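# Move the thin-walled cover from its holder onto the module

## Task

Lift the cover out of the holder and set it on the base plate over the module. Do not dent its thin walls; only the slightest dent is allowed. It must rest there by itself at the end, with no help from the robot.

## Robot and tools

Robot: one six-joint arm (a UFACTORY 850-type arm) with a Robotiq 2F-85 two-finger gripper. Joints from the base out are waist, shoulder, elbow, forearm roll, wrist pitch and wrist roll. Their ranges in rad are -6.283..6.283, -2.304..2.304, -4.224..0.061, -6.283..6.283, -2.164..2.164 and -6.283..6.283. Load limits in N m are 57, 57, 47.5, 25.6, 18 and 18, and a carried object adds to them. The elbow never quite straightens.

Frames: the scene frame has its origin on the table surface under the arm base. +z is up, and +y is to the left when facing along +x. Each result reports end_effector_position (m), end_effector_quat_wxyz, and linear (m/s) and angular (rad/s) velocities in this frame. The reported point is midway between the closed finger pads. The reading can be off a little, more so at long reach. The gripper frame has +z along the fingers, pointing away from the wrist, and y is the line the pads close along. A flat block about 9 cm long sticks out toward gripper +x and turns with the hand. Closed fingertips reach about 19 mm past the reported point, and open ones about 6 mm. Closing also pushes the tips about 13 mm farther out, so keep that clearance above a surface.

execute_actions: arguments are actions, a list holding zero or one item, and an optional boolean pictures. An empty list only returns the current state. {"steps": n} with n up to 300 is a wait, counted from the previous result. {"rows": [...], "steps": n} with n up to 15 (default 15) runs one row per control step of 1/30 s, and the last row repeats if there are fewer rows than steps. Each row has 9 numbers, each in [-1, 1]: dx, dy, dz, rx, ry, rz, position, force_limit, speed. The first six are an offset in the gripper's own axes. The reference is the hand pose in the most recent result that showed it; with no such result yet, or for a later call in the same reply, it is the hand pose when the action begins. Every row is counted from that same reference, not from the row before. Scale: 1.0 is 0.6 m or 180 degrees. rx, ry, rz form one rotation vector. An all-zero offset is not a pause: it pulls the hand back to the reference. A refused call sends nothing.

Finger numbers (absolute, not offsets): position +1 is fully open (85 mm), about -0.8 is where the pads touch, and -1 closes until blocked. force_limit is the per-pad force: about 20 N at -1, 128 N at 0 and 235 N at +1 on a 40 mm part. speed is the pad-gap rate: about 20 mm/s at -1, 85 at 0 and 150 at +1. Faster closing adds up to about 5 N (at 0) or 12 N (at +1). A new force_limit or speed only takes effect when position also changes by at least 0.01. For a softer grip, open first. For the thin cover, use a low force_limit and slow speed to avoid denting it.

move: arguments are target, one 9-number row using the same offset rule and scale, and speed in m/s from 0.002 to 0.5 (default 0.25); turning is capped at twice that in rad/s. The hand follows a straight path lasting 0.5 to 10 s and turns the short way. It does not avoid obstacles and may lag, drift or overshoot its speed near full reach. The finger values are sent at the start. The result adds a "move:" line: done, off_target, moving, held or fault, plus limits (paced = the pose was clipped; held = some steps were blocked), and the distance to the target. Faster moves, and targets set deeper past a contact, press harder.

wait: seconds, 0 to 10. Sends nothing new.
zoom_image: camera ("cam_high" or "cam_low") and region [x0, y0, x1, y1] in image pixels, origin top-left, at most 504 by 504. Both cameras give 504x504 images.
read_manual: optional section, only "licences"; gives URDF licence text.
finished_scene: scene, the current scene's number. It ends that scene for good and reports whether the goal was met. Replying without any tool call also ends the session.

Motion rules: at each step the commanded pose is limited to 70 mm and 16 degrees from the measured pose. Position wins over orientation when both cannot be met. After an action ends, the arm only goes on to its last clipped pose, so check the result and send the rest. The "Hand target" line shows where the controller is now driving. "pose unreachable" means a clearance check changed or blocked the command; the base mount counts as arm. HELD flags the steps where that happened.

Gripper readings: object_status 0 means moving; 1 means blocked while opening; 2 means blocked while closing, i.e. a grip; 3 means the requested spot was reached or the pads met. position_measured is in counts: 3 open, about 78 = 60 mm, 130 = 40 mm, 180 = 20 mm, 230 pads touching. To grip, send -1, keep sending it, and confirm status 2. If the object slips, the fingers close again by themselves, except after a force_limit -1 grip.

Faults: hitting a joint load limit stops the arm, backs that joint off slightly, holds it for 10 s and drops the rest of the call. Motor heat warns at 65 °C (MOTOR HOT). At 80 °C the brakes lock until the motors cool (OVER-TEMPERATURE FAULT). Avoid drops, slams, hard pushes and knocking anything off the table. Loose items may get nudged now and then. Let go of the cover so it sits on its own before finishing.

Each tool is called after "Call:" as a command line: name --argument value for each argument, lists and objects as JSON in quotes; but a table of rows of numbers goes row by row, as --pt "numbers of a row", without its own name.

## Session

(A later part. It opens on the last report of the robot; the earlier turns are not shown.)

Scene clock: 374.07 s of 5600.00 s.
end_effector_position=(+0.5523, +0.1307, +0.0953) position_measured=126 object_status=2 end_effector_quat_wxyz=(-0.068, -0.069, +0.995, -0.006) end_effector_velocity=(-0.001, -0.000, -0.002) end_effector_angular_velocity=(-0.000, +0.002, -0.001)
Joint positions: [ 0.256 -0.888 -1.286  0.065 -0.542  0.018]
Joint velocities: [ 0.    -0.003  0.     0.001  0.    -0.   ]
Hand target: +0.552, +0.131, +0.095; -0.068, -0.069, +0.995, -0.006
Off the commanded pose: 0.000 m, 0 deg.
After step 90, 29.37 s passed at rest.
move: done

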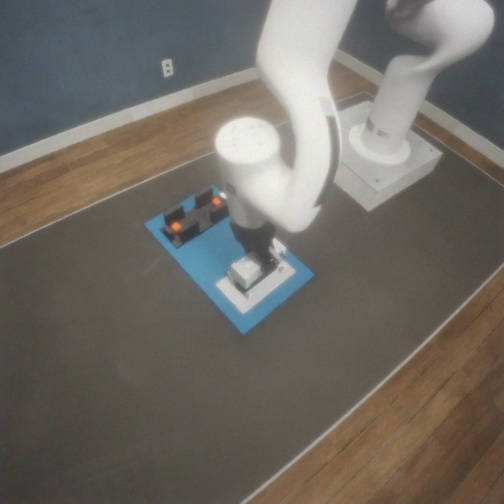

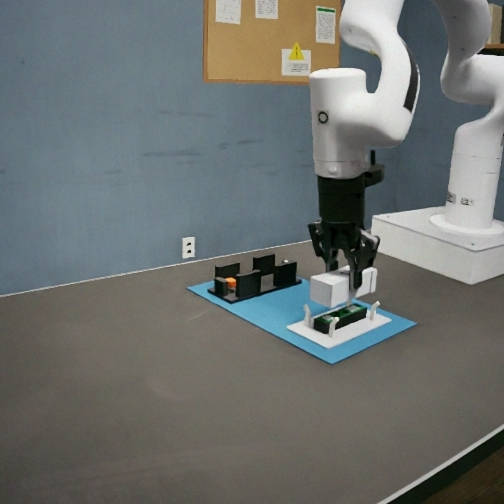

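Call:
move --target '[-0.002,-0.0083,0.025,0,0,0,-1,-0.70,-1]' --speed 0.02

Call:
zoom_image --camera "cam_low" --region '[285, 250, 395, 355]'

Call:
zoom_image --camera "cam_high" --region '[210, 225, 300, 315]'

Scene clock: 395.57 s of 5600.00 s.
end_effector_position=(+0.5523, +0.1257, +0.0804) position_measured=126 object_status=2 end_effector_quat_wxyz=(-0.067, -0.069, +0.995, -0.006) end_effector_velocity=(+0.002, +0.000, +0.000) end_effector_angular_velocity=(+0.000, -0.003, +0.001)
Joint positions: [ 0.248 -0.915 -1.289  0.065 -0.519  0.009]
Joint velocities: [-0.    -0.    -0.002 -0.     0.001 -0.   ]
Hand target: +0.552, +0.126, +0.080; -0.068, -0.069, +0.995, -0.006
Off the commanded pose: 0.000 m, 0 deg.
After step 90, 17.47 s passed at rest.
move: done

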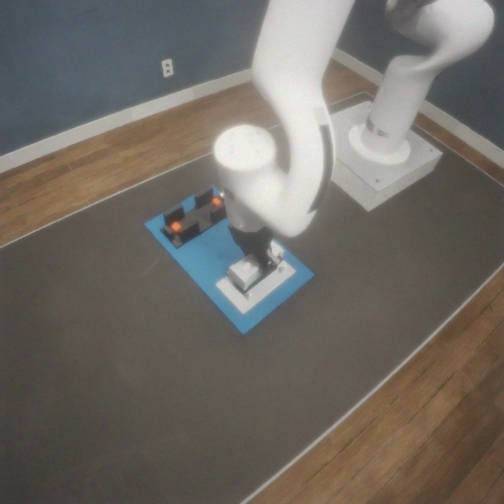

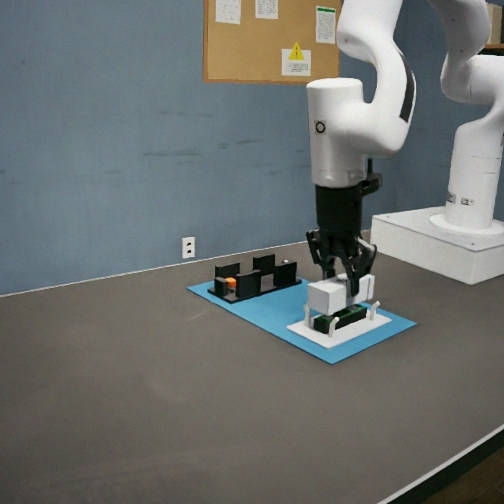

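Region (285, 250, 395, 355) of cam_low's 504x504 image, scaled by 4.582, with more detail than that image has; it fills the top 481 rows of this view, and the rest is white.

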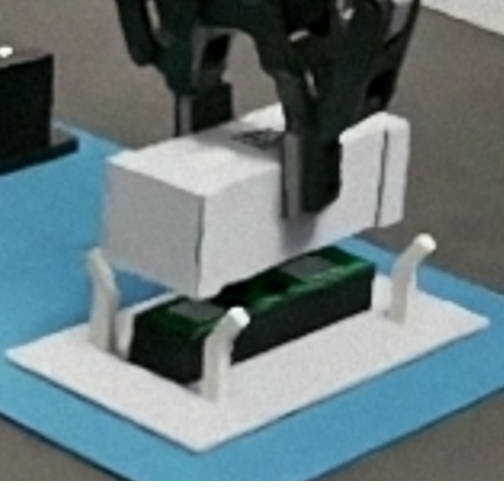

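Region (210, 225, 300, 315) of cam_high's 504x504 image, scaled by 5.600, with more detail than that image has.

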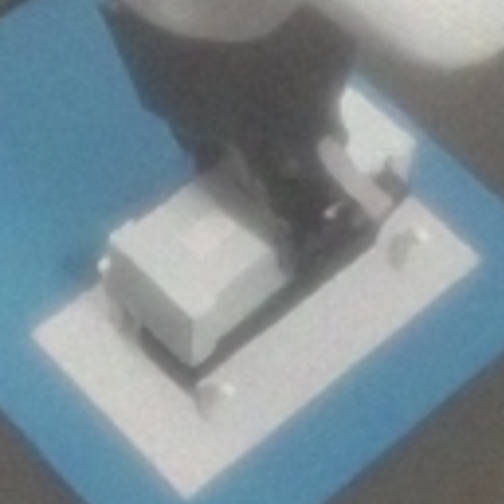

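Call:
move --target '[-0.003,0,0.0332,0,0,0,-1,-0.70,-1]' --speed 0.01

Call:
zoom_image --camera "cam_low" --region '[285, 250, 395, 355]'

Call:
zoom_image --camera "cam_high" --region '[210, 225, 300, 315]'

Scene clock: 405.27 s of 5600.00 s.
end_effector_position=(+0.5513, +0.1255, +0.0604) position_measured=126 object_status=2 end_effector_quat_wxyz=(-0.068, -0.069, +0.995, -0.006) end_effector_velocity=(+0.000, +0.000, +0.001) end_effector_angular_velocity=(+0.000, -0.001, +0.000)
Joint positions: [ 0.249 -0.952 -1.299  0.069 -0.491  0.006]
Joint velocities: [ 0.     0.001 -0.    -0.    -0.    -0.   ]
Hand target: +0.551, +0.126, +0.060; -0.067, -0.069, +0.995, -0.006
Off the commanded pose: 0.000 m, 0 deg.
After step 90, 4.50 s passed at rest.
move: done

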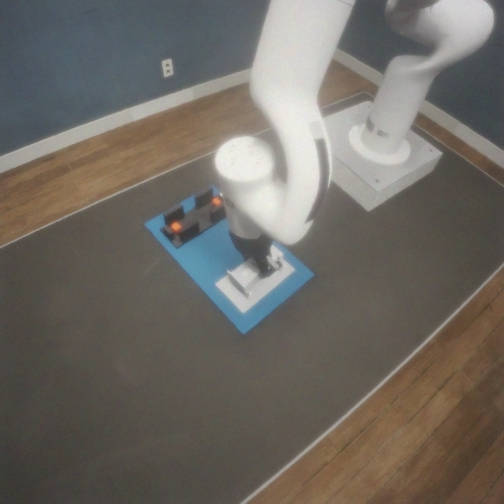

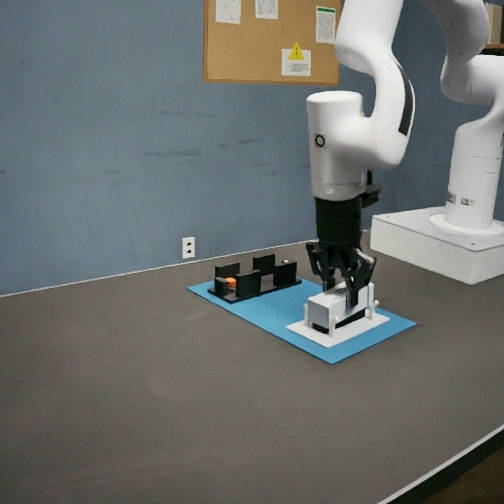

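Region (285, 250, 395, 355) of cam_low's 504x504 image, scaled by 4.582, with more detail than that image has; it fills the top 481 rows of this view, and the rest is white.

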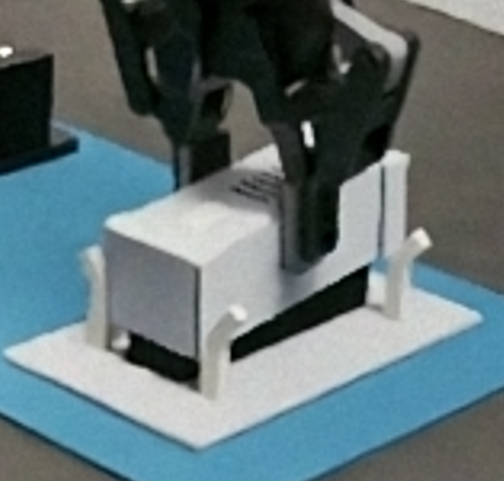

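Region (210, 225, 300, 315) of cam_high's 504x504 image, scaled by 5.600, with more detail than that image has.

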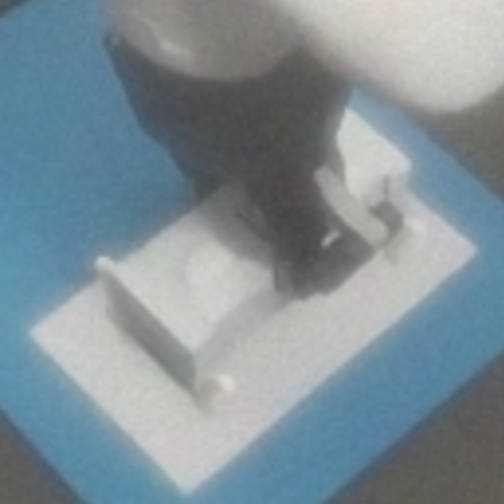

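Call:
move --target '[0.0042,0,-0.03,0,-0.036,0,-1,-0.70,-1]' --speed 0.012

Call:
zoom_image --camera "cam_low" --region '[285, 250, 395, 355]'

Call:
zoom_image --camera "cam_high" --region '[210, 225, 300, 315]'

Scene clock: 417.97 s of 5600.00 s.
end_effector_position=(+0.5513, +0.1255, +0.0785) position_measured=126 object_status=2 end_effector_quat_wxyz=(-0.011, -0.069, +0.998, -0.002) end_effector_velocity=(+0.001, +0.000, +0.001) end_effector_angular_velocity=(+0.000, -0.003, +0.000)
Joint positions: [ 0.252 -0.862 -1.185  0.072 -0.354  0.006]
Joint velocities: [ 0.     0.002  0.001 -0.     0.002 -0.   ]
Hand target: +0.551, +0.125, +0.079; -0.011, -0.069, +0.998, -0.002
Off the commanded pose: 0.000 m, 0 deg.
After step 90, 4.77 s passed at rest.
move: done

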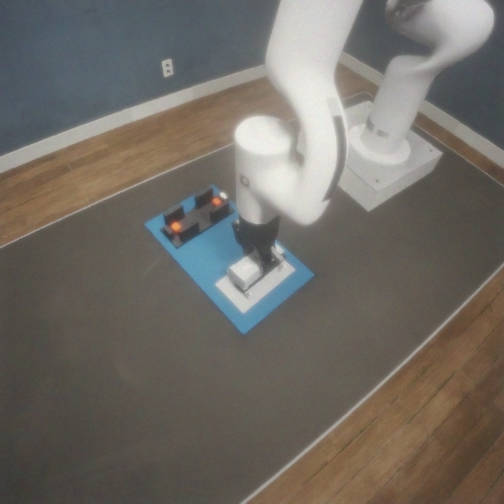

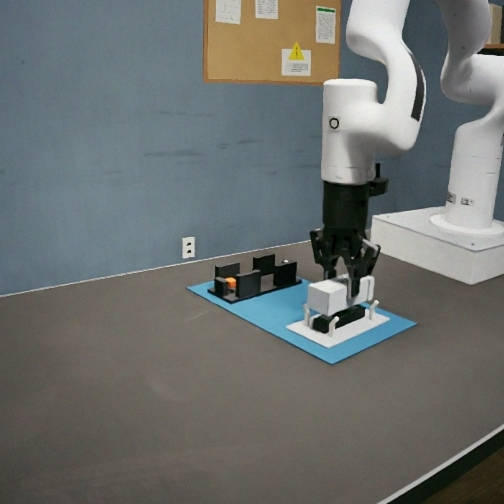

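Region (285, 250, 395, 355) of cam_low's 504x504 image, scaled by 4.582, with more detail than that image has; it fills the top 481 rows of this view, and the rest is white.

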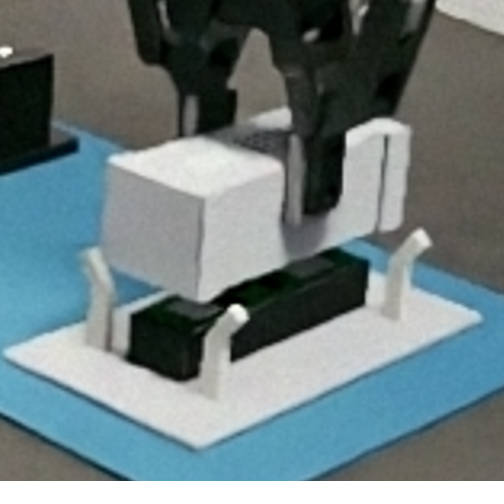

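Region (210, 225, 300, 315) of cam_high's 504x504 image, scaled by 5.600, with more detail than that image has.

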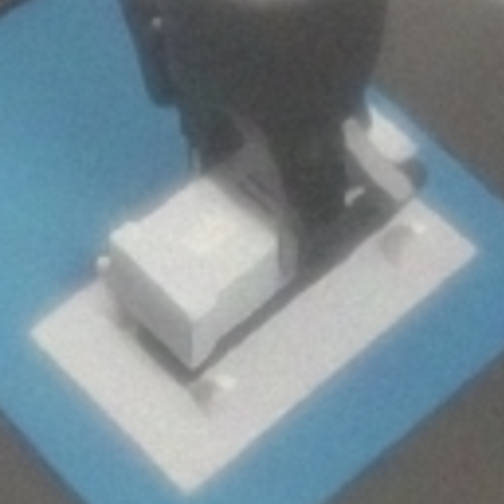

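Call:
move --target '[-0.0017,0.0025,0,0,0.007,0,-1,-0.70,-1]' --speed 0.012

Call:
move --target '[-0.0014,0,0.03,0,0,0,-1,-0.70,-1]' --speed 0.01

Call:
zoom_image --camera "cam_low" --region '[285, 250, 395, 355]'

Call:
zoom_image --camera "cam_high" --region '[210, 225, 300, 315]'

Scene clock: 430.20 s of 5600.00 s.
end_effector_position=(+0.5520, +0.1271, +0.0785) position_measured=126 object_status=2 end_effector_quat_wxyz=(-0.022, -0.069, +0.997, -0.003) end_effector_velocity=(-0.001, -0.000, -0.000) end_effector_angular_velocity=(-0.001, +0.003, +0.001)
Joint positions: [ 0.254 -0.874 -1.208  0.07  -0.387  0.009]
Joint velocities: [ 0.    -0.001 -0.001 -0.001 -0.002  0.   ]
Hand target: +0.552, +0.127, +0.079; -0.022, -0.069, +0.997, -0.003
Off the commanded pose: 0.000 m, 0 deg.
After step 90, 8.10 s passed at rest.
move: done

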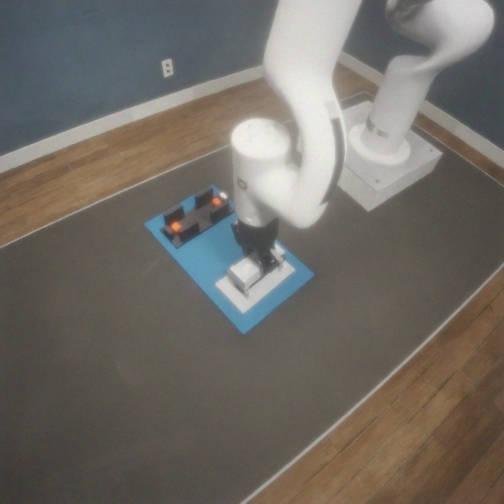

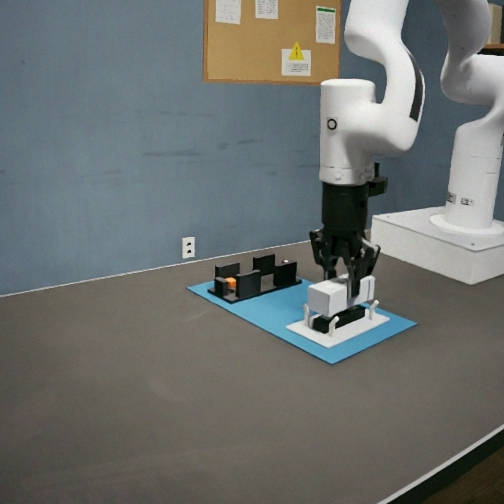

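Scene clock: 432.23 s of 5600.00 s.
end_effector_position=(+0.5520, +0.1271, +0.0605) position_measured=126 object_status=2 end_effector_quat_wxyz=(-0.022, -0.069, +0.997, -0.003) end_effector_velocity=(-0.001, -0.000, -0.001) end_effector_angular_velocity=(-0.000, +0.002, -0.001)
Joint positions: [ 0.255 -0.91  -1.219  0.075 -0.362  0.004]
Joint velocities: [-0.    -0.002 -0.     0.     0.     0.   ]
Hand target: +0.552, +0.127, +0.060; -0.022, -0.069, +0.997, -0.003
Off the commanded pose: 0.000 m, 0 deg.
move: done

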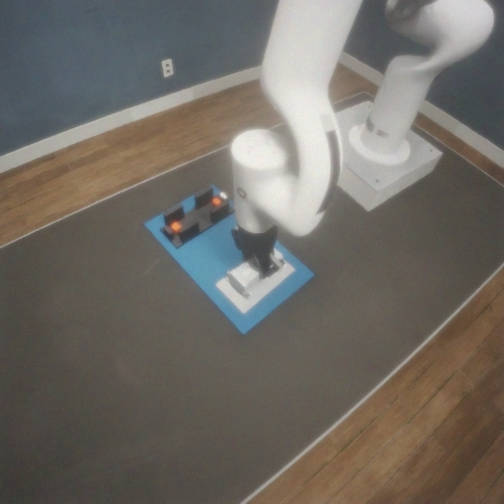

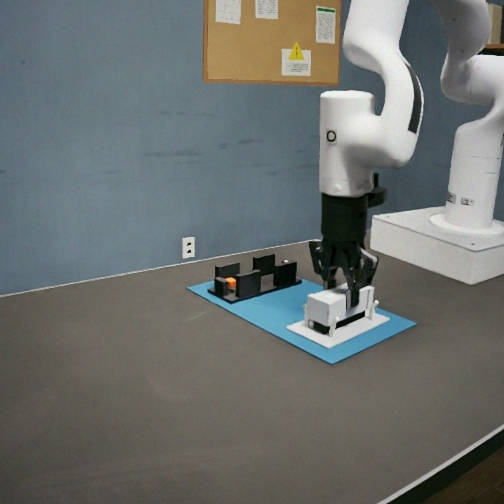

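Region (285, 250, 395, 355) of cam_low's 504x504 image, scaled by 4.582, with more detail than that image has; it fills the top 481 rows of this view, and the rest is white.

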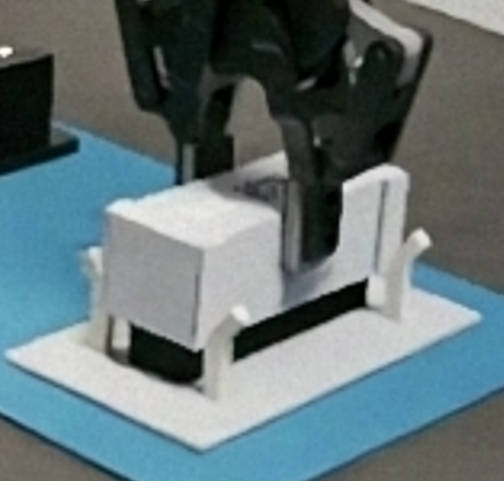

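Region (210, 225, 300, 315) of cam_high's 504x504 image, scaled by 5.600, with more detail than that image has.

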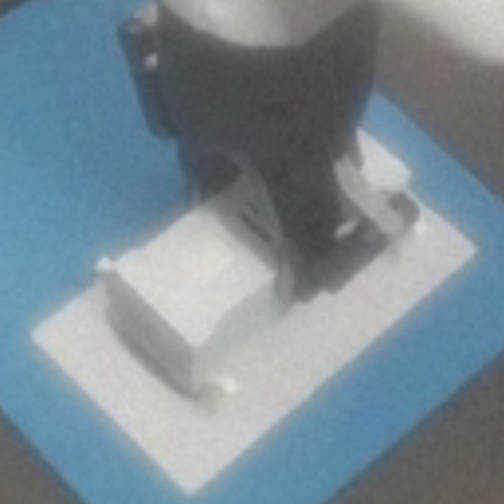

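Call:
move --target '[-0.0011,0,0.0255,0,0,0,-1,-0.70,-1]' --speed 0.008

Call:
zoom_image --camera "cam_low" --region '[285, 250, 395, 355]'

Scene clock: 438.60 s of 5600.00 s.
end_effector_position=(+0.5520, +0.1271, +0.0452) position_measured=126 object_status=2 end_effector_quat_wxyz=(-0.022, -0.069, +0.997, -0.003) end_effector_velocity=(+0.000, +0.000, +0.001) end_effector_angular_velocity=(+0.000, -0.001, -0.000)
Joint positions: [ 0.255 -0.942 -1.23   0.08  -0.342  0.   ]
Joint velocities: [-0.     0.001  0.     0.     0.    -0.   ]
Hand target: +0.552, +0.127, +0.045; -0.022, -0.069, +0.997, -0.003
Off the commanded pose: 0.000 m, 0 deg.
After step 90, 1.23 s passed at rest.
move: done

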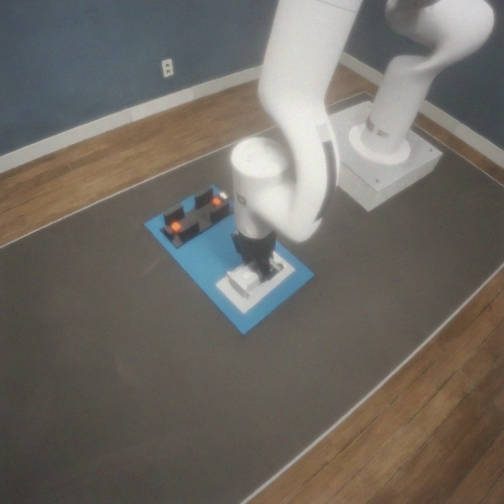

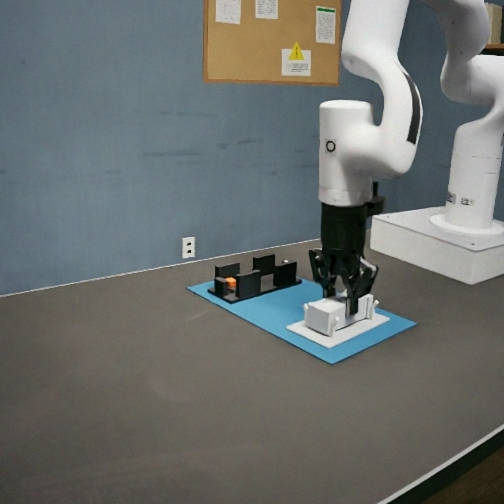

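Region (285, 250, 395, 355) of cam_low's 504x504 image, scaled by 4.582, with more detail than that image has; it fills the top 481 rows of this view, and the rest is white.

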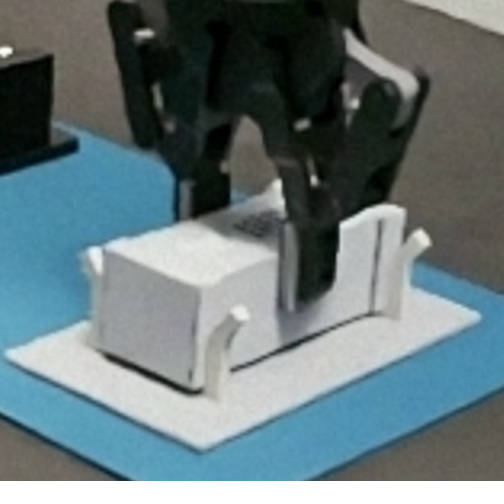

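Call:
move --target '[0,0,0.004,0,0,0,-1,-0.70,-1]' --speed 0.004

Call:
move --target '[0,0,0,0,0,0,0.6,-1,0]'

Call:
move --target '[0,0,-0.12,0,0,0,0.6,-1,0]' --speed 0.1

Call:
zoom_image --camera "cam_low" --region '[285, 250, 395, 355]'

Scene clock: 444.77 s of 5600.00 s.
end_effector_position=(+0.5519, +0.1271, +0.0428) position_measured=126 object_status=2 end_effector_quat_wxyz=(-0.022, -0.069, +0.997, -0.003) end_effector_velocity=(-0.000, +0.000, -0.000) end_effector_angular_velocity=(+0.000, +0.000, -0.001)
Joint positions: [ 0.255 -0.946 -1.231  0.08  -0.338 -0.   ]
Joint velocities: [ 0.    -0.    -0.     0.001 -0.    -0.   ]
Hand target: +0.552, +0.127, +0.043; -0.022, -0.069, +0.997, -0.003
Off the commanded pose: 0.000 m, 0 deg.
After step 90, 2.37 s passed at rest.
move: done

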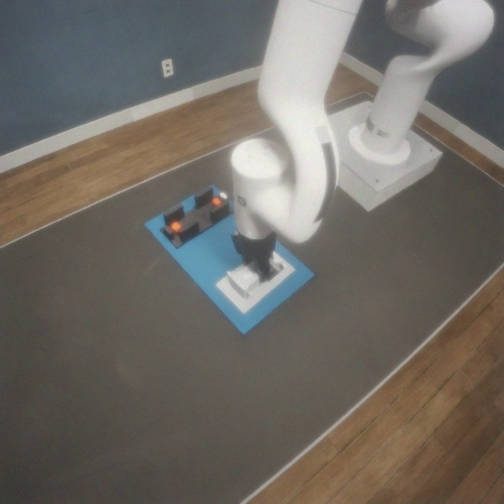

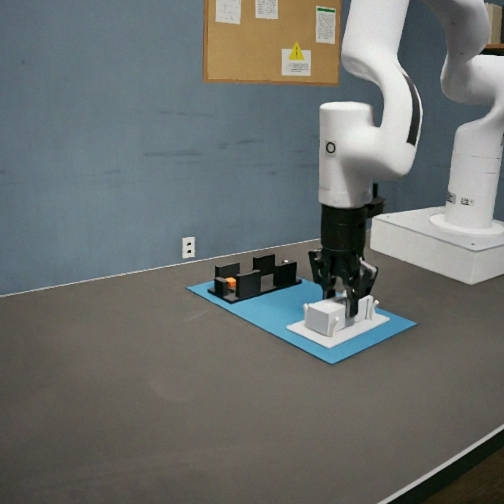

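Scene clock: 445.47 s of 5600.00 s.
end_effector_position=(+0.5519, +0.1271, +0.0428) position_measured=53 object_status=0 end_effector_quat_wxyz=(-0.022, -0.069, +0.997, -0.003) end_effector_velocity=(-0.001, -0.000, -0.001) end_effector_angular_velocity=(-0.000, +0.001, -0.000)
Joint positions: [ 0.255 -0.946 -1.231  0.08  -0.338 -0.   ]
Joint velocities: [-0.    -0.001  0.001  0.     0.     0.   ]
Hand target: +0.552, +0.127, +0.043; -0.022, -0.069, +0.997, -0.003
Off the commanded pose: 0.000 m, 0 deg.
move: done

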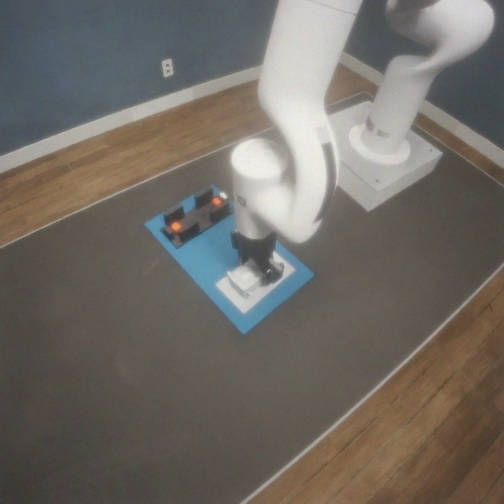

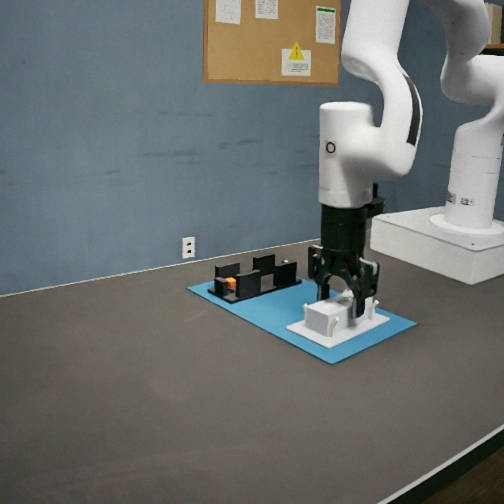

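Scene clock: 446.53 s of 5600.00 s.
end_effector_position=(+0.5548, +0.1276, +0.1144) position_measured=53 object_status=3 end_effector_quat_wxyz=(-0.023, -0.069, +0.997, -0.003) end_effector_velocity=(+0.000, +0.000, +0.001) end_effector_angular_velocity=(+0.000, -0.001, -0.000)
Joint positions: [ 0.252 -0.809 -1.201  0.061 -0.446  0.017]
Joint velocities: [-0.     0.002 -0.    -0.    -0.002  0.   ]
Hand target: +0.555, +0.128, +0.115; -0.022, -0.069, +0.997, -0.003
Off the commanded pose: 0.000 m, 0 deg.
move: done

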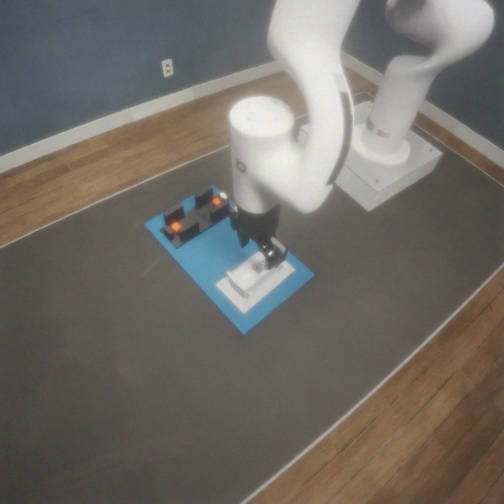

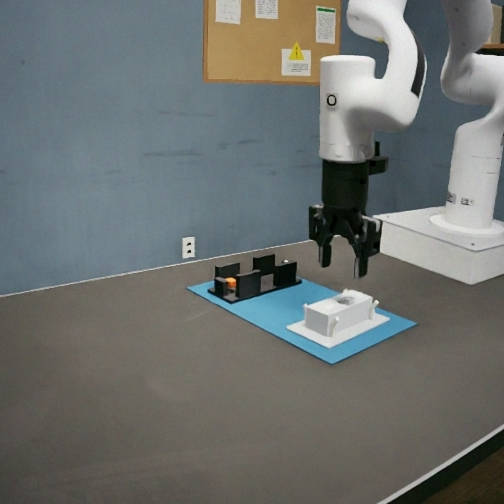

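Region (285, 250, 395, 355) of cam_low's 504x504 image, scaled by 4.582, with more detail than that image has; it fills the top 481 rows of this view, and the rest is white.

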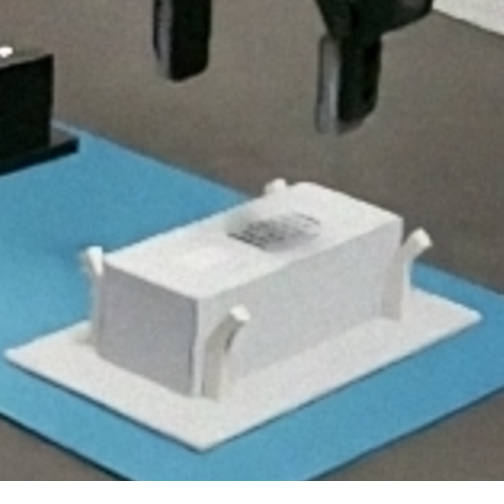

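Seated, walls sprang back.

Call:
finished_scene --scene 1

The scene is finished: the task was done.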